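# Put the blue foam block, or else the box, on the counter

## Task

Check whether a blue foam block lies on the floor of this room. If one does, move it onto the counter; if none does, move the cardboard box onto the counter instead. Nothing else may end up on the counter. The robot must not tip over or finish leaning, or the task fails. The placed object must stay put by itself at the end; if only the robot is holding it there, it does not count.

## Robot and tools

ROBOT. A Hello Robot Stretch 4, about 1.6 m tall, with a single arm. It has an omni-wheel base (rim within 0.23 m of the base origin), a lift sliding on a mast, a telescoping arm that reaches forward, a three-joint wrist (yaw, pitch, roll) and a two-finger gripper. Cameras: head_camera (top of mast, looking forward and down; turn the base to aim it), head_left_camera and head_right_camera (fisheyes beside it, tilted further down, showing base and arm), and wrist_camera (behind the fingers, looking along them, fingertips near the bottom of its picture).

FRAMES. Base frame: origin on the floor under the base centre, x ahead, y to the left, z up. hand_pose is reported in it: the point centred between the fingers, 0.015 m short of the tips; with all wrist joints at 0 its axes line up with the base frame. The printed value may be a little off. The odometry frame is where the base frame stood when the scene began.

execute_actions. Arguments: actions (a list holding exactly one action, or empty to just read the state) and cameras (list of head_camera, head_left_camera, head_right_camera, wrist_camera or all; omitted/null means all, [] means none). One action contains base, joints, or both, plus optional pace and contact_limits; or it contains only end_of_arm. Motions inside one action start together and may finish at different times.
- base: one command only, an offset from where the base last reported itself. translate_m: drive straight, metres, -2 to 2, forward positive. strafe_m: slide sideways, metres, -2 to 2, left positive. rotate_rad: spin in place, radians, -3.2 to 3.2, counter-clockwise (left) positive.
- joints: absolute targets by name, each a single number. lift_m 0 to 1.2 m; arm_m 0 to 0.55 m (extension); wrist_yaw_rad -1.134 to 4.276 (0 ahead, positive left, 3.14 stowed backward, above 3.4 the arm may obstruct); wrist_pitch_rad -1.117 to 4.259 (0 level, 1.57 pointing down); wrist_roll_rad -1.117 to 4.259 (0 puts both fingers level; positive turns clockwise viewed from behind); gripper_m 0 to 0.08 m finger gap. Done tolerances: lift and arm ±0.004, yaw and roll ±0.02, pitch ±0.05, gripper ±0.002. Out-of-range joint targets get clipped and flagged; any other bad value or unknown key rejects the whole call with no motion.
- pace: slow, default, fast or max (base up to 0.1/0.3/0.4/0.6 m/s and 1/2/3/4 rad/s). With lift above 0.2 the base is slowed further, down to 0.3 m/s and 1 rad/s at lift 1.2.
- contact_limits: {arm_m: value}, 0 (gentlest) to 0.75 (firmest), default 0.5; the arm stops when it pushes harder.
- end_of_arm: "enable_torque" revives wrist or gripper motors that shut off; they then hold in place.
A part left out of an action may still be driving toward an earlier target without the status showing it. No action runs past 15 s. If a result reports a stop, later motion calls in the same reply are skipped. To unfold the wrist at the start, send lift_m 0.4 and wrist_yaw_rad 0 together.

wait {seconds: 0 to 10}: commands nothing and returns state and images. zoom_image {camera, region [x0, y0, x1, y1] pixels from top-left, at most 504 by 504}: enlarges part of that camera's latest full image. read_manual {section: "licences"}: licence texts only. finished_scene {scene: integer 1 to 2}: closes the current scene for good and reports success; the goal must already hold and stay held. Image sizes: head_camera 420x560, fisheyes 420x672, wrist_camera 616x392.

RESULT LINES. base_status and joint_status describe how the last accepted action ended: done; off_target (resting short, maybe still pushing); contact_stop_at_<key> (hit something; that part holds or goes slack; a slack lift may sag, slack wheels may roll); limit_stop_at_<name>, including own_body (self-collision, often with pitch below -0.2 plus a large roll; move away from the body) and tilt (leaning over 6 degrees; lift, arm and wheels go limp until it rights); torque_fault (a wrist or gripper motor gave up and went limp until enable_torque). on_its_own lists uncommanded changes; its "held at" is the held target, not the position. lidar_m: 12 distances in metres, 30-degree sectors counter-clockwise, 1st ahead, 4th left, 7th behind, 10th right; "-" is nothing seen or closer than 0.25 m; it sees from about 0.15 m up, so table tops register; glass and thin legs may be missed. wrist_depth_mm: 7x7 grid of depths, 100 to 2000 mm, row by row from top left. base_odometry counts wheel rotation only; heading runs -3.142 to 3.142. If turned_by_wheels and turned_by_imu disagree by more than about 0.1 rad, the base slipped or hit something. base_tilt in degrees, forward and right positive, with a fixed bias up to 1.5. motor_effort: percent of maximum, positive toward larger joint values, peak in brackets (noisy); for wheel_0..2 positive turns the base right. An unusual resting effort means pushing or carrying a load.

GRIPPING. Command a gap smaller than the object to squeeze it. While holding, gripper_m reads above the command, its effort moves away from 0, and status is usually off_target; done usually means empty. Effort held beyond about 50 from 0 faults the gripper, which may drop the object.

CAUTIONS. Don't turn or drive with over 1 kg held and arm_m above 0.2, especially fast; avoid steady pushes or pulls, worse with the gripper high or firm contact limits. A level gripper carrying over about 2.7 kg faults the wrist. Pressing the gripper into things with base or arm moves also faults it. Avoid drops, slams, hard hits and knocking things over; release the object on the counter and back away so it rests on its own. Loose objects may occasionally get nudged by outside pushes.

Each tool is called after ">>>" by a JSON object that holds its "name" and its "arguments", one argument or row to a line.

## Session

>>> {"name": "execute_actions", "arguments": {
  "actions": []
}}

Scene clock: 0.00 s.
base_odometry: x=+0.000 y=+0.000 heading=+0.000 (m, m, rad; odometry frame)
turned_by_wheels: +0.000 (rad since the last result)
turned_by_imu: +0.000 (rad since the last result)
base_tilt: forward=+0.1 right=+0.0 (deg)
lidar_m: 0.86 1.56 1.57 1.81 2.98 1.29 1.44 2.17 2.18 0.94 0.76 0.77
base_status: not commanded
joint_positions: lift_m=+0.206 arm_m=+0.001 wrist_yaw_rad=+3.154 wrist_pitch_rad=+0.009 wrist_roll_rad=+0.008 gripper_m=+0.040
joint_status: not commanded
motor_effort: lift_m=+21 arm_m=-1 wrist_yaw_rad=+1 wrist_pitch_rad=-9 wrist_roll_rad=-1 gripper_m=+1 wheel_0=+0 wheel_1=-1 wheel_2=+1 (%)
hand_pose: x=-0.0419 y=+0.0848 z=+0.3824 quat_wxyz=(-0.006, -0.005, +0.004, +1.000) (m; base frame)
wrist_depth_mm: - 140 224 - - - - / - 114 141 - 1464 1336 - / - 117 142 1808 1499 1336 - / 144 142 235 1863 1537 1308 - / 221 - - 1921 1576 1366 - / 222 1430 145 1336 142 1308 1255 / 222 - - - - - 976
pictures: head_camera, head_left_camera, head_right_camera, wrist_camera
Images, in order (width x height): head_camera 420x560, head_left_camera 420x672, head_right_camera 420x672, wrist_camera 616x392.

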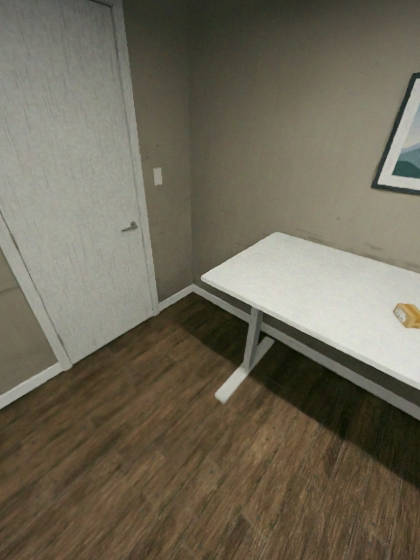

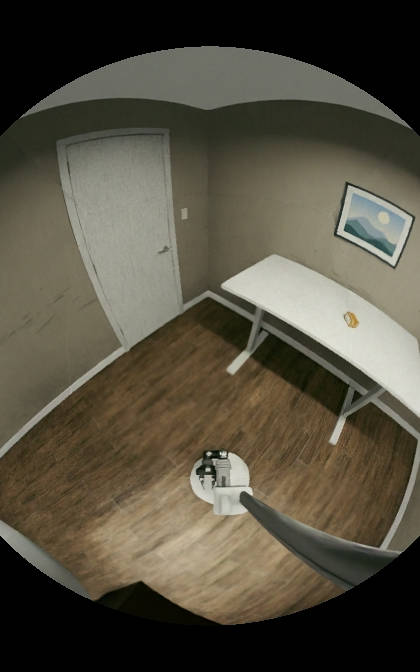

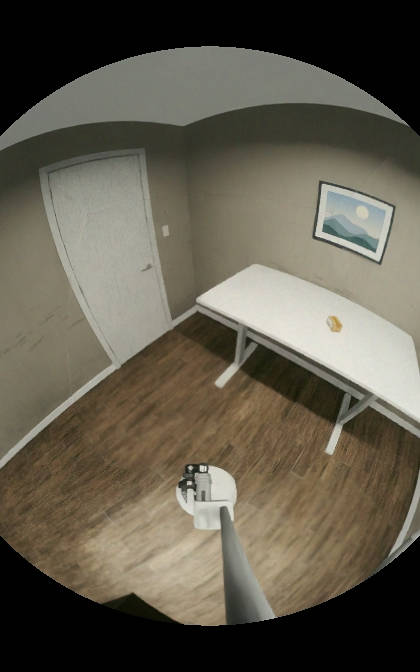

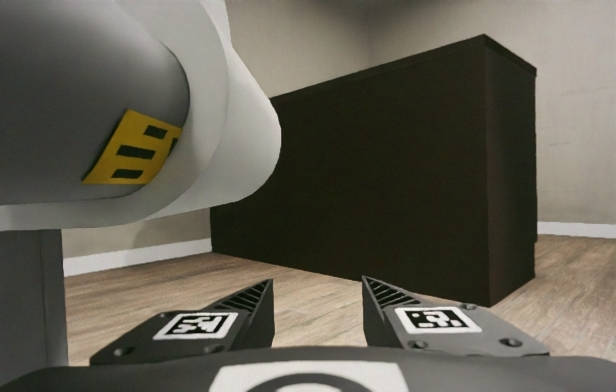

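>>> {"name": "execute_actions", "arguments": {
  "actions": [
    {"base":{"rotate_rad":2.15},"joints":{"lift_m":0.4,"wrist_yaw_rad":0},"pace":"fast"}
  ],
  "cameras": ["head_left_camera"]
}}

>>> {"name": "execute_actions", "arguments": {
  "actions": [
    {"base":{"translate_m":1.2},"joints":{"gripper_m":0.08,"wrist_pitch_rad":1.57},"pace":"max"}
  ],
  "cameras": ["head_left_camera"]
}}

Scene clock: 7.57 s.
base_odometry: x=+0.000 y=+0.000 heading=+2.150 (m, m, rad; odometry frame)
turned_by_wheels: +2.150 (rad since the last result)
turned_by_imu: +2.117 (rad since the last result)
base_tilt: forward=+0.2 right=+0.1 (deg)
lidar_m: 3.18 1.30 1.49 2.17 2.16 0.91 0.76 0.75 0.91 1.57 1.59 1.85
base_status: done
joint_positions: lift_m=+0.400 arm_m=+0.001 wrist_yaw_rad=+0.001 wrist_pitch_rad=+0.009 wrist_roll_rad=+0.008 gripper_m=+0.040
joint_status: all done
motor_effort: lift_m=+25(27) arm_m=-1(1) wrist_yaw_rad=-2(8) wrist_pitch_rad=-10(10) wrist_roll_rad=-1(1) gripper_m=+1(1) wheel_0=+1(10) wheel_1=+1(11) wheel_2=+2(8) (%)
hand_pose: x=+0.3845 y=-0.0873 z=+0.5759 quat_wxyz=(+1.000, +0.004, +0.005, +0.000) (m; base frame)
wrist_depth_mm: - - - - - - 1618 / - - - - - - 1708 / 1008 - - - - - 1661 / 991 - - - - - 1661 / 976 - - - - - 1708 / 991 1863 145 1983 141 1921 1618 / 976 - - - - - 1397
pictures: head_left_camera
Images, in order (width x height): head_left_camera 420x672.

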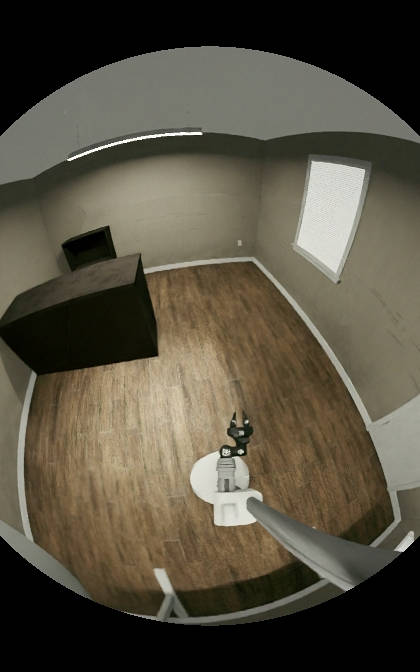

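Scene clock: 11.37 s.
base_odometry: x=-0.657 y=+1.004 heading=+2.151 (m, m, rad; odometry frame)
turned_by_wheels: +0.000 (rad since the last result)
turned_by_imu: -0.001 (rad since the last result)
base_tilt: forward=+0.1 right=+0.0 (deg)
lidar_m: 2.02 2.03 0.71 0.62 2.46 2.88 2.46 1.94 1.46 1.25 1.24 1.49
base_status: done
joint_positions: lift_m=+0.400 arm_m=+0.001 wrist_yaw_rad=+0.000 wrist_pitch_rad=+1.570 wrist_roll_rad=+0.008 gripper_m=+0.080
joint_status: all done
motor_effort: lift_m=+23(25) arm_m=-2(1) wrist_yaw_rad=+0(2) wrist_pitch_rad=-1(7) wrist_roll_rad=-1(1) gripper_m=+2(3) wheel_0=+1(8) wheel_1=+1(5) wheel_2=+1(10) (%)
hand_pose: x=+0.1720 y=-0.0874 z=+0.3654 quat_wxyz=(+0.707, +0.003, +0.707, -0.003) (m; base frame)
wrist_depth_mm: 525 525 525 517 517 512 508 / 525 530 525 517 521 512 512 / 535 530 525 525 521 517 508 / 535 535 525 525 521 517 512 / 535 322 312 307 521 521 517 / 535 315 166 312 307 134 517 / - - 136 - - - -
pictures: head_left_camera
Images, in order (width x height): head_left_camera 420x672.

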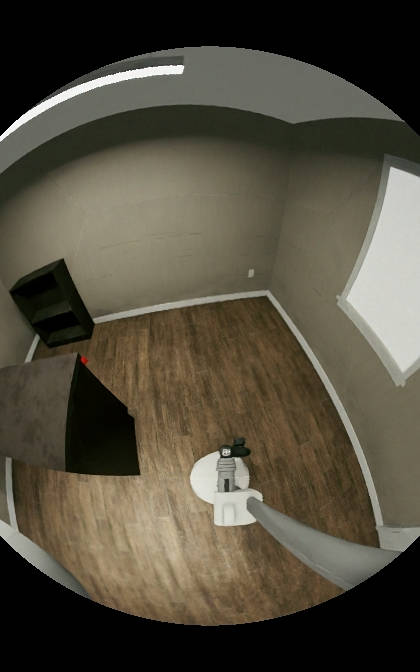

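>>> {"name": "execute_actions", "arguments": {
  "actions": [
    {"base":{"rotate_rad":0.35},"pace":"max"}
  ],
  "cameras": []
}}

>>> {"name": "execute_actions", "arguments": {
  "actions": [
    {"base":{"translate_m":1.05},"pace":"max"}
  ],
  "cameras": []
}}

>>> {"name": "execute_actions", "arguments": {
  "actions": [
    {"base":{"rotate_rad":1.57},"pace":"max"}
  ],
  "cameras": ["head_left_camera","head_camera"]
}}

Scene clock: 15.23 s.
base_odometry: x=-0.657 y=+1.004 heading=+2.500 (m, m, rad; odometry frame)
turned_by_wheels: +0.350 (rad since the last result)
turned_by_imu: +0.344 (rad since the last result)
base_tilt: forward=+0.1 right=+0.0 (deg)
lidar_m: 2.02 0.80 0.58 0.73 2.65 2.01 2.30 1.72 1.30 1.25 1.36 2.05
base_status: done
joint_positions: lift_m=+0.400 arm_m=+0.001 wrist_yaw_rad=+0.000 wrist_pitch_rad=+1.570 wrist_roll_rad=+0.008 gripper_m=+0.080
joint_status: not commanded
motor_effort: lift_m=+23(23) arm_m=-1(2) wrist_yaw_rad=+0(0) wrist_pitch_rad=-1(1) wrist_roll_rad=-1(1) gripper_m=+2(2) wheel_0=-1(6) wheel_1=-1(8) wheel_2=+1(6) (%)
hand_pose: x=+0.1720 y=-0.0874 z=+0.3654 quat_wxyz=(+0.707, +0.003, +0.707, -0.003) (m; base frame)
wrist_depth_mm: 530 525 521 521 512 512 508 / 530 521 521 521 517 508 512 / 535 525 525 525 517 517 512 / 535 535 535 521 517 517 512 / 539 322 312 309 521 517 517 / 539 312 165 307 307 133 521 / - - 136 - - - -
pictures: none
No camera images: the call's "cameras" was empty. Leave "cameras" out to get every camera's image.

Scene clock: 18.73 s.
base_odometry: x=-1.499 y=+1.632 heading=+2.500 (m, m, rad; odometry frame)
turned_by_wheels: +0.000 (rad since the last result)
turned_by_imu: -0.001 (rad since the last result)
base_tilt: forward=+0.1 right=+0.0 (deg)
lidar_m: 0.96 1.06 1.34 0.93 0.61 0.83 3.81 1.84 1.40 1.38 1.28 1.00
base_status: done
joint_positions: lift_m=+0.400 arm_m=+0.001 wrist_yaw_rad=+0.000 wrist_pitch_rad=+1.570 wrist_roll_rad=+0.008 gripper_m=+0.080
joint_status: not commanded
motor_effort: lift_m=+23(23) arm_m=-1(1) wrist_yaw_rad=+0(0) wrist_pitch_rad=-1(1) wrist_roll_rad=-1(1) gripper_m=+2(3) wheel_0=+0(7) wheel_1=+0(7) wheel_2=+0(13) (%)
hand_pose: x=+0.1720 y=-0.0874 z=+0.3654 quat_wxyz=(+0.707, +0.003, +0.707, -0.003) (m; base frame)
wrist_depth_mm: 530 525 517 517 517 508 508 / 530 530 525 512 517 512 512 / 535 525 530 525 521 512 517 / 535 535 525 521 521 512 512 / 535 320 310 307 521 521 521 / 539 312 166 309 309 134 517 / - - 136 - - - -
pictures: none
No camera images: the call's "cameras" was empty. Leave "cameras" out to get every camera's image.

Scene clock: 20.37 s.
base_odometry: x=-1.499 y=+1.632 heading=-2.213 (m, m, rad; odometry frame)
turned_by_wheels: +1.570 (rad since the last result)
turned_by_imu: +1.547 (rad since the last result)
base_tilt: forward=+0.1 right=-0.1 (deg)
lidar_m: 0.95 0.59 0.85 2.98 1.82 1.37 1.39 1.25 0.97 0.96 1.06 1.33
base_status: done
joint_positions: lift_m=+0.400 arm_m=+0.001 wrist_yaw_rad=+0.000 wrist_pitch_rad=+1.570 wrist_roll_rad=+0.008 gripper_m=+0.080
joint_status: not commanded
motor_effort: lift_m=+23(23) arm_m=-1(1) wrist_yaw_rad=+0(0) wrist_pitch_rad=-1(2) wrist_roll_rad=-1(1) gripper_m=+2(2) wheel_0=+0(8) wheel_1=+0(9) wheel_2=+1(10) (%)
hand_pose: x=+0.1720 y=-0.0874 z=+0.3654 quat_wxyz=(+0.707, +0.003, +0.707, -0.003) (m; base frame)
wrist_depth_mm: 525 521 525 512 517 512 504 / 530 525 525 521 517 517 512 / 530 525 525 521 521 517 508 / 535 530 525 525 517 517 521 / 539 322 312 312 521 521 512 / 544 312 165 309 309 134 517 / - - 136 - - - -
pictures: head_camera, head_left_camera
Images, in order (width x height): head_camera 420x560, head_left_camera 420x672.

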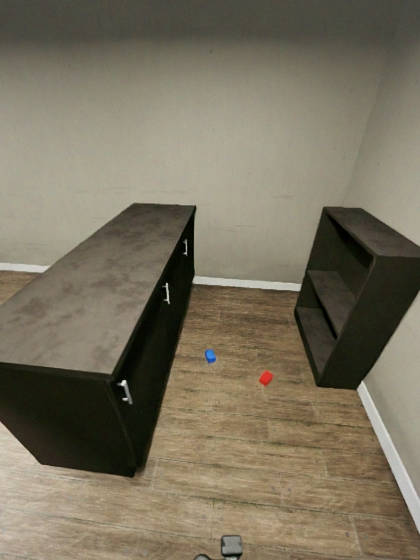

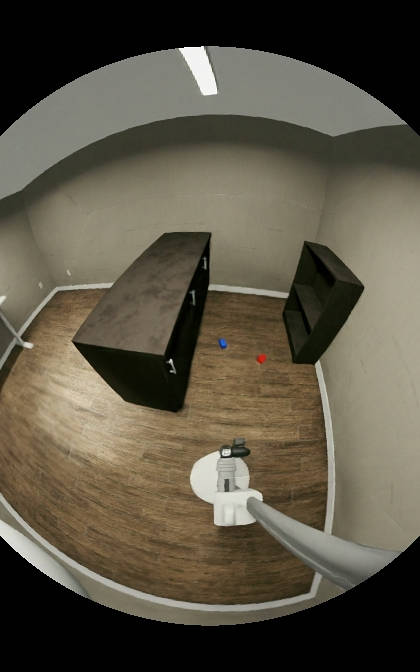

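>>> {"name": "execute_actions", "arguments": {
  "actions": [
    {"base":{"strafe_m":-0.1},"pace":"max"}
  ],
  "cameras": []
}}

>>> {"name": "execute_actions", "arguments": {
  "actions": [
    {"base":{"translate_m":0.55},"joints":{"arm_m":0.3},"pace":"max"}
  ],
  "cameras": []
}}

>>> {"name": "execute_actions", "arguments": {
  "actions": [
    {"base":{"rotate_rad":0.28},"joints":{"arm_m":0.47,"lift_m":0.25},"pace":"fast"}
  ],
  "cameras": ["wrist_camera","head_camera"]
}}

Scene clock: 26.53 s.
base_odometry: x=-1.579 y=+1.692 heading=-2.213 (m, m, rad; odometry frame)
turned_by_wheels: +0.000 (rad since the last result)
turned_by_imu: -0.002 (rad since the last result)
base_tilt: forward=+0.1 right=+0.0 (deg)
lidar_m: 1.24 0.65 0.80 3.08 1.82 1.40 1.40 1.14 0.88 0.84 0.94 1.27
base_status: done
joint_positions: lift_m=+0.400 arm_m=+0.001 wrist_yaw_rad=+0.000 wrist_pitch_rad=+1.570 wrist_roll_rad=+0.008 gripper_m=+0.080
joint_status: not commanded
motor_effort: lift_m=+23(23) arm_m=-1(1) wrist_yaw_rad=+0(0) wrist_pitch_rad=-1(1) wrist_roll_rad=-1(1) gripper_m=+3(2) wheel_0=-2(13) wheel_1=+2(14) wheel_2=-1(2) (%)
hand_pose: x=+0.1720 y=-0.0874 z=+0.3654 quat_wxyz=(+0.707, +0.003, +0.707, -0.003) (m; base frame)
wrist_depth_mm: 525 530 521 517 517 512 508 / 530 530 521 517 517 512 508 / 530 530 525 521 521 512 512 / 535 535 525 525 525 517 517 / 539 320 309 309 525 521 512 / 539 314 166 307 309 134 517 / - - 136 - - - -
pictures: none
No camera images: the call's "cameras" was empty. Leave "cameras" out to get every camera's image.

Scene clock: 29.10 s.
base_odometry: x=-1.908 y=+1.251 heading=-2.213 (m, m, rad; odometry frame)
turned_by_wheels: +0.000 (rad since the last result)
turned_by_imu: -0.001 (rad since the last result)
base_tilt: forward=+0.1 right=+0.0 (deg)
lidar_m: 1.05 0.48 0.35 0.35 2.55 1.97 1.96 1.23 0.96 0.93 0.88 1.05
base_status: done
joint_positions: lift_m=+0.400 arm_m=+0.299 wrist_yaw_rad=+0.000 wrist_pitch_rad=+1.570 wrist_roll_rad=+0.008 gripper_m=+0.080
joint_status: all done
motor_effort: lift_m=+23(23) arm_m=+4(5) wrist_yaw_rad=-1(2) wrist_pitch_rad=-1(2) wrist_roll_rad=-1(1) gripper_m=+2(2) wheel_0=-1(7) wheel_1=+1(8) wheel_2=+0(13) (%)
hand_pose: x=+0.4704 y=-0.0874 z=+0.3654 quat_wxyz=(+0.707, +0.003, +0.707, -0.003) (m; base frame)
wrist_depth_mm: 525 521 517 521 508 508 508 / 525 525 521 517 517 508 508 / 530 530 530 521 517 512 466 / 535 530 525 525 521 517 512 / 535 530 525 521 521 517 517 / 539 530 166 530 521 133 517 / - - 136 - - - -
pictures: none
No camera images: the call's "cameras" was empty. Leave "cameras" out to get every camera's image.

Scene clock: 30.47 s.
base_odometry: x=-1.908 y=+1.251 heading=-1.933 (m, m, rad; odometry frame)
turned_by_wheels: +0.280 (rad since the last result)
turned_by_imu: +0.276 (rad since the last result)
base_tilt: forward=+0.1 right=+0.0 (deg)
lidar_m: 0.66 0.41 0.37 3.06 2.09 1.96 1.55 1.06 0.91 0.95 0.90 1.76
base_status: done
joint_positions: lift_m=+0.250 arm_m=+0.469 wrist_yaw_rad=+0.000 wrist_pitch_rad=+1.570 wrist_roll_rad=+0.008 gripper_m=+0.080
joint_status: all done
motor_effort: lift_m=+16(21) arm_m=+4(6) wrist_yaw_rad=-1(0) wrist_pitch_rad=-1(2) wrist_roll_rad=+0(1) gripper_m=+2(2) wheel_0=+0(8) wheel_1=-2(7) wheel_2=+1(7) (%)
hand_pose: x=+0.6404 y=-0.0874 z=+0.2159 quat_wxyz=(+0.707, +0.003, +0.707, -0.003) (m; base frame)
wrist_depth_mm: 330 370 368 366 362 364 359 / 353 373 370 368 320 364 359 / 375 373 370 368 322 366 364 / 379 377 373 368 368 366 362 / 379 377 373 373 370 366 364 / 382 377 166 375 370 133 366 / - - 136 - - - -
pictures: head_camera, wrist_camera
Images, in order (width x height): head_camera 420x560, wrist_camera 616x392.

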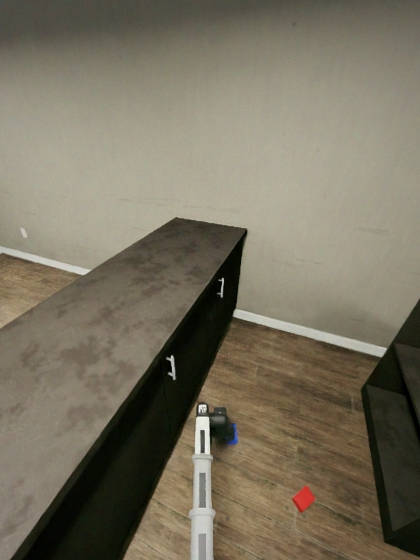

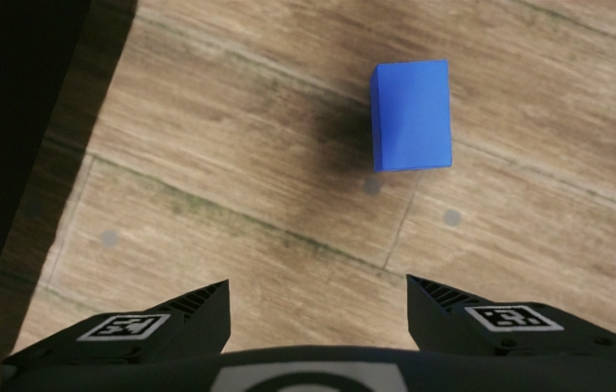

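>>> {"name": "execute_actions", "arguments": {
  "actions": [
    {"base":{"strafe_m":-0.08},"joints":{"arm_m":0.55,"lift_m":0.15}}
  ],
  "cameras": []
}}

>>> {"name": "execute_actions", "arguments": {
  "actions": [
    {"base":{"translate_m":0.025},"joints":{"lift_m":0.12}}
  ],
  "cameras": ["wrist_camera"]
}}

Scene clock: 34.27 s.
base_odometry: x=-1.983 y=+1.280 heading=-1.933 (m, m, rad; odometry frame)
turned_by_wheels: +0.000 (rad since the last result)
turned_by_imu: -0.002 (rad since the last result)
base_tilt: forward=+0.1 right=+0.0 (deg)
lidar_m: 0.74 0.45 0.42 0.44 2.15 1.97 1.43 0.95 0.86 0.86 0.80 1.74
base_status: done
joint_positions: lift_m=+0.150 arm_m=+0.549 wrist_yaw_rad=+0.000 wrist_pitch_rad=+1.570 wrist_roll_rad=+0.008 gripper_m=+0.080
joint_status: all done
motor_effort: lift_m=+16(18) arm_m=+4(5) wrist_yaw_rad=+0(0) wrist_pitch_rad=-1(1) wrist_roll_rad=-1(0) gripper_m=+2(3) wheel_0=+1(8) wheel_1=+0(11) wheel_2=+0(2) (%)
hand_pose: x=+0.7203 y=-0.0874 z=+0.1159 quat_wxyz=(+0.707, +0.003, +0.707, -0.003) (m; base frame)
wrist_depth_mm: 272 271 268 266 264 264 262 / 272 271 268 267 265 263 262 / 273 272 270 270 266 264 265 / 277 274 272 224 267 265 263 / 277 273 273 225 268 266 266 / 278 274 165 272 270 134 265 / - - 136 - - - -
pictures: none
No camera images: the call's "cameras" was empty. Leave "cameras" out to get every camera's image.

Scene clock: 35.20 s.
base_odometry: x=-1.992 y=+1.256 heading=-1.932 (m, m, rad; odometry frame)
turned_by_wheels: +0.000 (rad since the last result)
turned_by_imu: +0.000 (rad since the last result)
base_tilt: forward=+0.1 right=+0.0 (deg)
lidar_m: 0.76 0.47 0.42 0.43 2.17 2.00 1.43 0.94 0.86 0.86 0.78 1.72
base_status: done
joint_positions: lift_m=+0.120 arm_m=+0.549 wrist_yaw_rad=+0.000 wrist_pitch_rad=+1.570 wrist_roll_rad=+0.008 gripper_m=+0.080
joint_status: all done
motor_effort: lift_m=+16(16) arm_m=+5(5) wrist_yaw_rad=+0(0) wrist_pitch_rad=-1(1) wrist_roll_rad=-1(1) gripper_m=+2(2) wheel_0=+2(6) wheel_1=+2(7) wheel_2=+2(7) (%)
hand_pose: x=+0.7203 y=-0.0874 z=+0.0859 quat_wxyz=(+0.707, +0.003, +0.707, -0.003) (m; base frame)
wrist_depth_mm: 241 240 238 236 235 233 232 / 243 241 239 238 234 234 233 / 244 242 239 237 236 235 234 / 244 243 240 195 237 236 236 / 246 244 243 196 239 237 236 / 247 244 165 196 195 134 236 / - - 136 - - - -
pictures: wrist_camera
Images, in order (width x height): wrist_camera 616x392.

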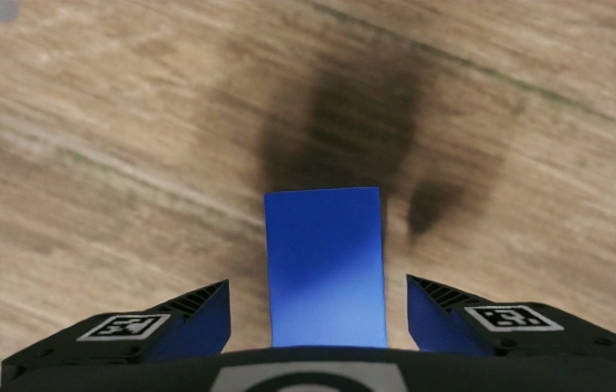

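>>> {"name": "execute_actions", "arguments": {
  "actions": [
    {"base":{"strafe_m":-0.005},"joints":{"lift_m":0.06}}
  ],
  "cameras": []
}}

>>> {"name": "execute_actions", "arguments": {
  "actions": [
    {"joints":{"gripper_m":0.045}}
  ],
  "cameras": []
}}

>>> {"name": "execute_actions", "arguments": {
  "actions": [
    {"joints":{"lift_m":1.1},"pace":"fast"}
  ],
  "cameras": ["wrist_camera"]
}}

>>> {"name": "execute_actions", "arguments": {
  "actions": [
    {"base":{"rotate_rad":0.85}}
  ],
  "cameras": ["wrist_camera","head_camera"]
}}

Scene clock: 41.53 s.
base_odometry: x=-1.997 y=+1.258 heading=-1.932 (m, m, rad; odometry frame)
turned_by_wheels: +0.000 (rad since the last result)
turned_by_imu: -0.002 (rad since the last result)
base_tilt: forward=+0.1 right=+0.0 (deg)
lidar_m: 0.75 0.47 0.41 0.44 2.18 1.99 1.44 0.93 0.87 0.88 0.77 1.71
base_status: done
joint_positions: lift_m=+0.060 arm_m=+0.549 wrist_yaw_rad=+0.000 wrist_pitch_rad=+1.570 wrist_roll_rad=+0.008 gripper_m=+0.080
joint_status: all done
motor_effort: lift_m=+16(17) arm_m=+4(4) wrist_yaw_rad=+0(1) wrist_pitch_rad=-1(2) wrist_roll_rad=-1(0) gripper_m=+1(2) wheel_0=-2(9) wheel_1=+2(9) wheel_2=+0(3) (%)
hand_pose: x=+0.7203 y=-0.0874 z=+0.0259 quat_wxyz=(+0.707, +0.003, +0.707, -0.003) (m; base frame)
wrist_depth_mm: 181 179 177 177 176 174 174 / 181 180 179 177 176 175 174 / 182 180 179 179 177 176 175 / 183 182 180 134 178 177 176 / 183 183 181 134 178 177 177 / 185 182 136 135 134 133 178 / - - 135 - - - -
pictures: none
No camera images: the call's "cameras" was empty. Leave "cameras" out to get every camera's image.

Scene clock: 42.57 s.
base_odometry: x=-1.997 y=+1.258 heading=-1.932 (m, m, rad; odometry frame)
turned_by_wheels: +0.000 (rad since the last result)
turned_by_imu: +0.000 (rad since the last result)
base_tilt: forward=+0.1 right=+0.0 (deg)
lidar_m: 0.74 0.48 0.42 0.44 2.17 2.01 1.43 0.96 0.86 0.86 0.78 1.71
base_status: not commanded
joint_positions: lift_m=+0.060 arm_m=+0.549 wrist_yaw_rad=+0.000 wrist_pitch_rad=+1.570 wrist_roll_rad=+0.008 gripper_m=+0.058
joint_status: gripper_m off_target (ended at +0.058, target +0.045)
on_its_own: gripper_m is held at +0.053, not at your +0.045, by its contact guard: the fingers met something
motor_effort: lift_m=+16(16) arm_m=+5(5) wrist_yaw_rad=-1(1) wrist_pitch_rad=-1(1) wrist_roll_rad=-1(0) gripper_m=-37(38) wheel_0=-2(2) wheel_1=+2(2) wheel_2=+0(0) (%)
hand_pose: x=+0.7203 y=-0.0874 z=+0.0259 quat_wxyz=(+0.707, +0.003, +0.707, -0.003) (m; base frame)
wrist_depth_mm: 180 179 178 177 175 174 173 / 181 180 179 177 176 175 174 / 182 181 179 178 177 176 175 / 183 181 180 134 177 177 176 / 183 182 181 135 134 177 177 / 184 183 135 135 134 178 177 / 185 - - - - - -
pictures: none
No camera images: the call's "cameras" was empty. Leave "cameras" out to get every camera's image.

Scene clock: 46.27 s.
base_odometry: x=-1.997 y=+1.258 heading=-1.932 (m, m, rad; odometry frame)
turned_by_wheels: +0.000 (rad since the last result)
turned_by_imu: -0.001 (rad since the last result)
base_tilt: forward=+0.2 right=+0.0 (deg)
lidar_m: 0.75 0.47 0.41 0.45 2.15 2.01 1.46 0.96 0.87 0.87 0.78 1.72
base_status: not commanded
joint_positions: lift_m=+1.100 arm_m=+0.549 wrist_yaw_rad=+0.000 wrist_pitch_rad=+1.570 wrist_roll_rad=+0.008 gripper_m=+0.058
joint_status: all done
on_its_own: gripper_m is held at +0.053, not at your +0.045, by its contact guard: the fingers met something
motor_effort: lift_m=+25(27) arm_m=+4(5) wrist_yaw_rad=+1(0) wrist_pitch_rad=-1(1) wrist_roll_rad=+0(1) gripper_m=-37(37) wheel_0=-2(2) wheel_1=+2(2) wheel_2=+0(0) (%)
hand_pose: x=+0.7203 y=-0.0874 z=+1.0652 quat_wxyz=(+0.707, +0.003, +0.707, -0.003) (m; base frame)
wrist_depth_mm: 312 413 647 1205 1205 1229 1205 / 315 455 750 1255 1205 1205 1205 / 322 504 891 1229 1229 1229 1205 / 347 559 904 134 1205 1205 1205 / 415 640 931 135 134 1255 1160 / 445 615 135 135 135 1229 1138 / 459 - - - - - -
pictures: wrist_camera
Images, in order (width x height): wrist_camera 616x392.

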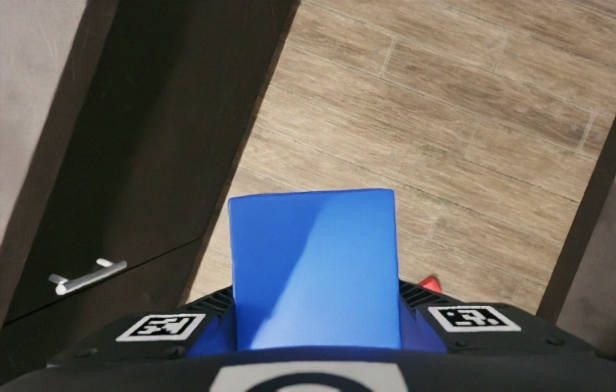

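Scene clock: 48.17 s.
base_odometry: x=-1.997 y=+1.258 heading=-1.083 (m, m, rad; odometry frame)
turned_by_wheels: +0.850 (rad since the last result)
turned_by_imu: +0.837 (rad since the last result)
base_tilt: forward=+0.2 right=+0.0 (deg)
lidar_m: 0.44 0.43 2.42 1.99 1.99 1.04 0.88 0.86 0.79 1.08 1.04 0.55
base_status: done
joint_positions: lift_m=+1.100 arm_m=+0.549 wrist_yaw_rad=+0.000 wrist_pitch_rad=+1.570 wrist_roll_rad=+0.008 gripper_m=+0.058
joint_status: not commanded
on_its_own: gripper_m is held at +0.053, not at your +0.045, by its contact guard: the fingers met something
motor_effort: lift_m=+25(25) arm_m=+4(5) wrist_yaw_rad=+0(0) wrist_pitch_rad=-1(1) wrist_roll_rad=+0(1) gripper_m=-37(37) wheel_0=+0(8) wheel_1=-3(8) wheel_2=+0(5) (%)
hand_pose: x=+0.7204 y=-0.0874 z=+1.0652 quat_wxyz=(+0.707, +0.003, +0.707, -0.003) (m; base frame)
wrist_depth_mm: 312 309 307 306 303 301 300 / 314 310 310 307 303 304 300 / 317 312 309 307 307 303 303 / 315 314 310 134 307 306 301 / 315 315 312 134 134 306 306 / 319 315 135 135 134 306 306 / 320 - - - - - -
pictures: head_camera, wrist_camera
Images, in order (width x height): head_camera 420x560, wrist_camera 616x392.

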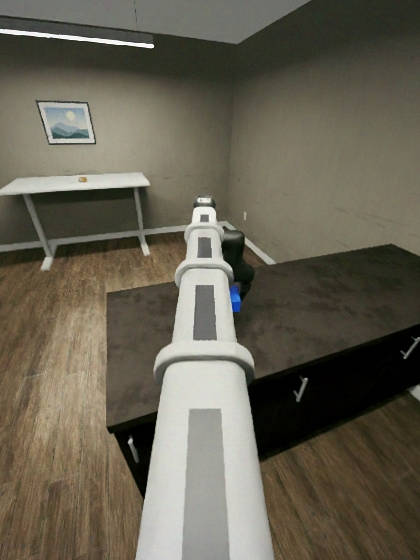

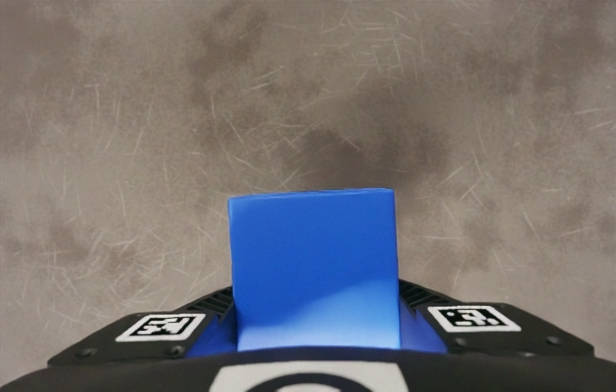

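>>> {"name": "execute_actions", "arguments": {
  "actions": [
    {"joints":{"lift_m":0.972},"pace":"slow"}
  ],
  "cameras": []
}}

>>> {"name": "execute_actions", "arguments": {
  "actions": [
    {"joints":{"gripper_m":0.08}}
  ],
  "cameras": []
}}

>>> {"name": "execute_actions", "arguments": {
  "actions": [
    {"joints":{"lift_m":1.05},"pace":"fast"}
  ],
  "cameras": ["wrist_camera"]
}}

Scene clock: 55.47 s.
base_odometry: x=-1.997 y=+1.258 heading=-1.083 (m, m, rad; odometry frame)
turned_by_wheels: +0.000 (rad since the last result)
turned_by_imu: -0.002 (rad since the last result)
base_tilt: forward=+0.1 right=-0.1 (deg)
lidar_m: 0.43 0.44 2.44 1.99 1.96 1.05 0.88 0.88 0.78 1.09 1.02 0.54
base_status: not commanded
joint_positions: lift_m=+0.972 arm_m=+0.549 wrist_yaw_rad=+0.000 wrist_pitch_rad=+1.570 wrist_roll_rad=+0.008 gripper_m=+0.058
joint_status: all done
on_its_own: gripper_m is held at +0.053, not at your +0.045, by its contact guard: the fingers met something
motor_effort: lift_m=+16(25) arm_m=+3(4) wrist_yaw_rad=+1(0) wrist_pitch_rad=-1(1) wrist_roll_rad=-1(1) gripper_m=-37(37) wheel_0=+0(0) wheel_1=-2(3) wheel_2=+0(0) (%)
hand_pose: x=+0.7204 y=-0.0874 z=+0.9380 quat_wxyz=(+0.707, +0.003, +0.707, -0.003) (m; base frame)
wrist_depth_mm: 182 181 180 179 178 176 176 / 183 182 180 180 178 177 176 / 184 183 181 180 179 178 177 / 185 183 182 135 179 179 178 / 186 184 183 135 134 179 179 / 187 185 135 135 135 180 178 / 187 - - - - - -
pictures: none
No camera images: the call's "cameras" was empty. Leave "cameras" out to get every camera's image.

Scene clock: 56.40 s.
base_odometry: x=-1.997 y=+1.258 heading=-1.083 (m, m, rad; odometry frame)
turned_by_wheels: +0.000 (rad since the last result)
turned_by_imu: +0.000 (rad since the last result)
base_tilt: forward=+0.2 right=+0.0 (deg)
lidar_m: 0.43 0.41 2.43 2.00 1.98 1.08 0.86 0.85 0.79 1.05 1.02 0.57
base_status: not commanded
joint_positions: lift_m=+0.972 arm_m=+0.549 wrist_yaw_rad=+0.000 wrist_pitch_rad=+1.570 wrist_roll_rad=+0.008 gripper_m=+0.080
joint_status: all done
motor_effort: lift_m=+17(16) arm_m=+4(4) wrist_yaw_rad=+0(1) wrist_pitch_rad=-1(1) wrist_roll_rad=+0(1) gripper_m=+1(37) wheel_0=+0(0) wheel_1=-3(2) wheel_2=+0(1) (%)
hand_pose: x=+0.7204 y=-0.0874 z=+0.9380 quat_wxyz=(+0.707, +0.003, +0.707, -0.003) (m; base frame)
wrist_depth_mm: 182 181 180 179 178 177 176 / 183 182 181 179 178 177 176 / 184 183 182 180 179 178 176 / 185 183 182 148 180 179 177 / 186 184 183 136 180 180 179 / 187 185 138 137 137 134 179 / - - 136 - - - -
pictures: none
No camera images: the call's "cameras" was empty. Leave "cameras" out to get every camera's image.

Scene clock: 57.47 s.
base_odometry: x=-1.997 y=+1.258 heading=-1.083 (m, m, rad; odometry frame)
turned_by_wheels: +0.000 (rad since the last result)
turned_by_imu: +0.000 (rad since the last result)
base_tilt: forward=+0.1 right=+0.0 (deg)
lidar_m: 0.44 0.40 2.47 2.00 1.98 1.07 0.88 0.85 0.77 1.08 1.04 0.52
base_status: not commanded
joint_positions: lift_m=+1.050 arm_m=+0.549 wrist_yaw_rad=+0.000 wrist_pitch_rad=+1.570 wrist_roll_rad=+0.008 gripper_m=+0.080
joint_status: all done
motor_effort: lift_m=+25(26) arm_m=+4(4) wrist_yaw_rad=+0(0) wrist_pitch_rad=-1(0) wrist_roll_rad=-1(1) gripper_m=+2(2) wheel_0=+0(0) wheel_1=-3(3) wheel_2=+0(0) (%)
hand_pose: x=+0.7204 y=-0.0874 z=+1.0152 quat_wxyz=(+0.707, +0.003, +0.707, -0.003) (m; base frame)
wrist_depth_mm: 259 259 257 256 254 252 251 / 263 260 258 256 255 253 253 / 263 262 260 257 256 255 253 / 264 262 262 213 257 255 254 / 266 264 262 214 257 257 255 / 266 263 165 215 215 134 256 / - - 136 - - - -
pictures: wrist_camera
Images, in order (width x height): wrist_camera 616x392.

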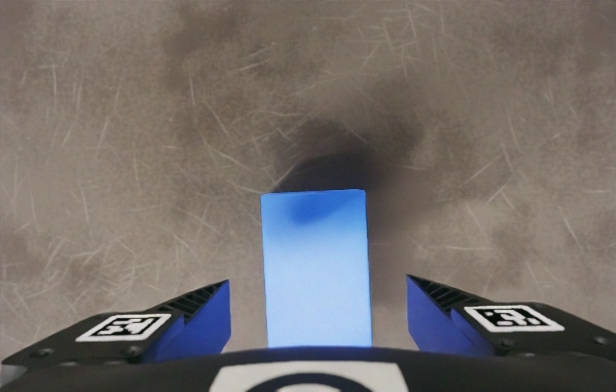

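>>> {"name": "finished_scene", "arguments": {
  "scene": 2
}}

The scene is finished: the task was done.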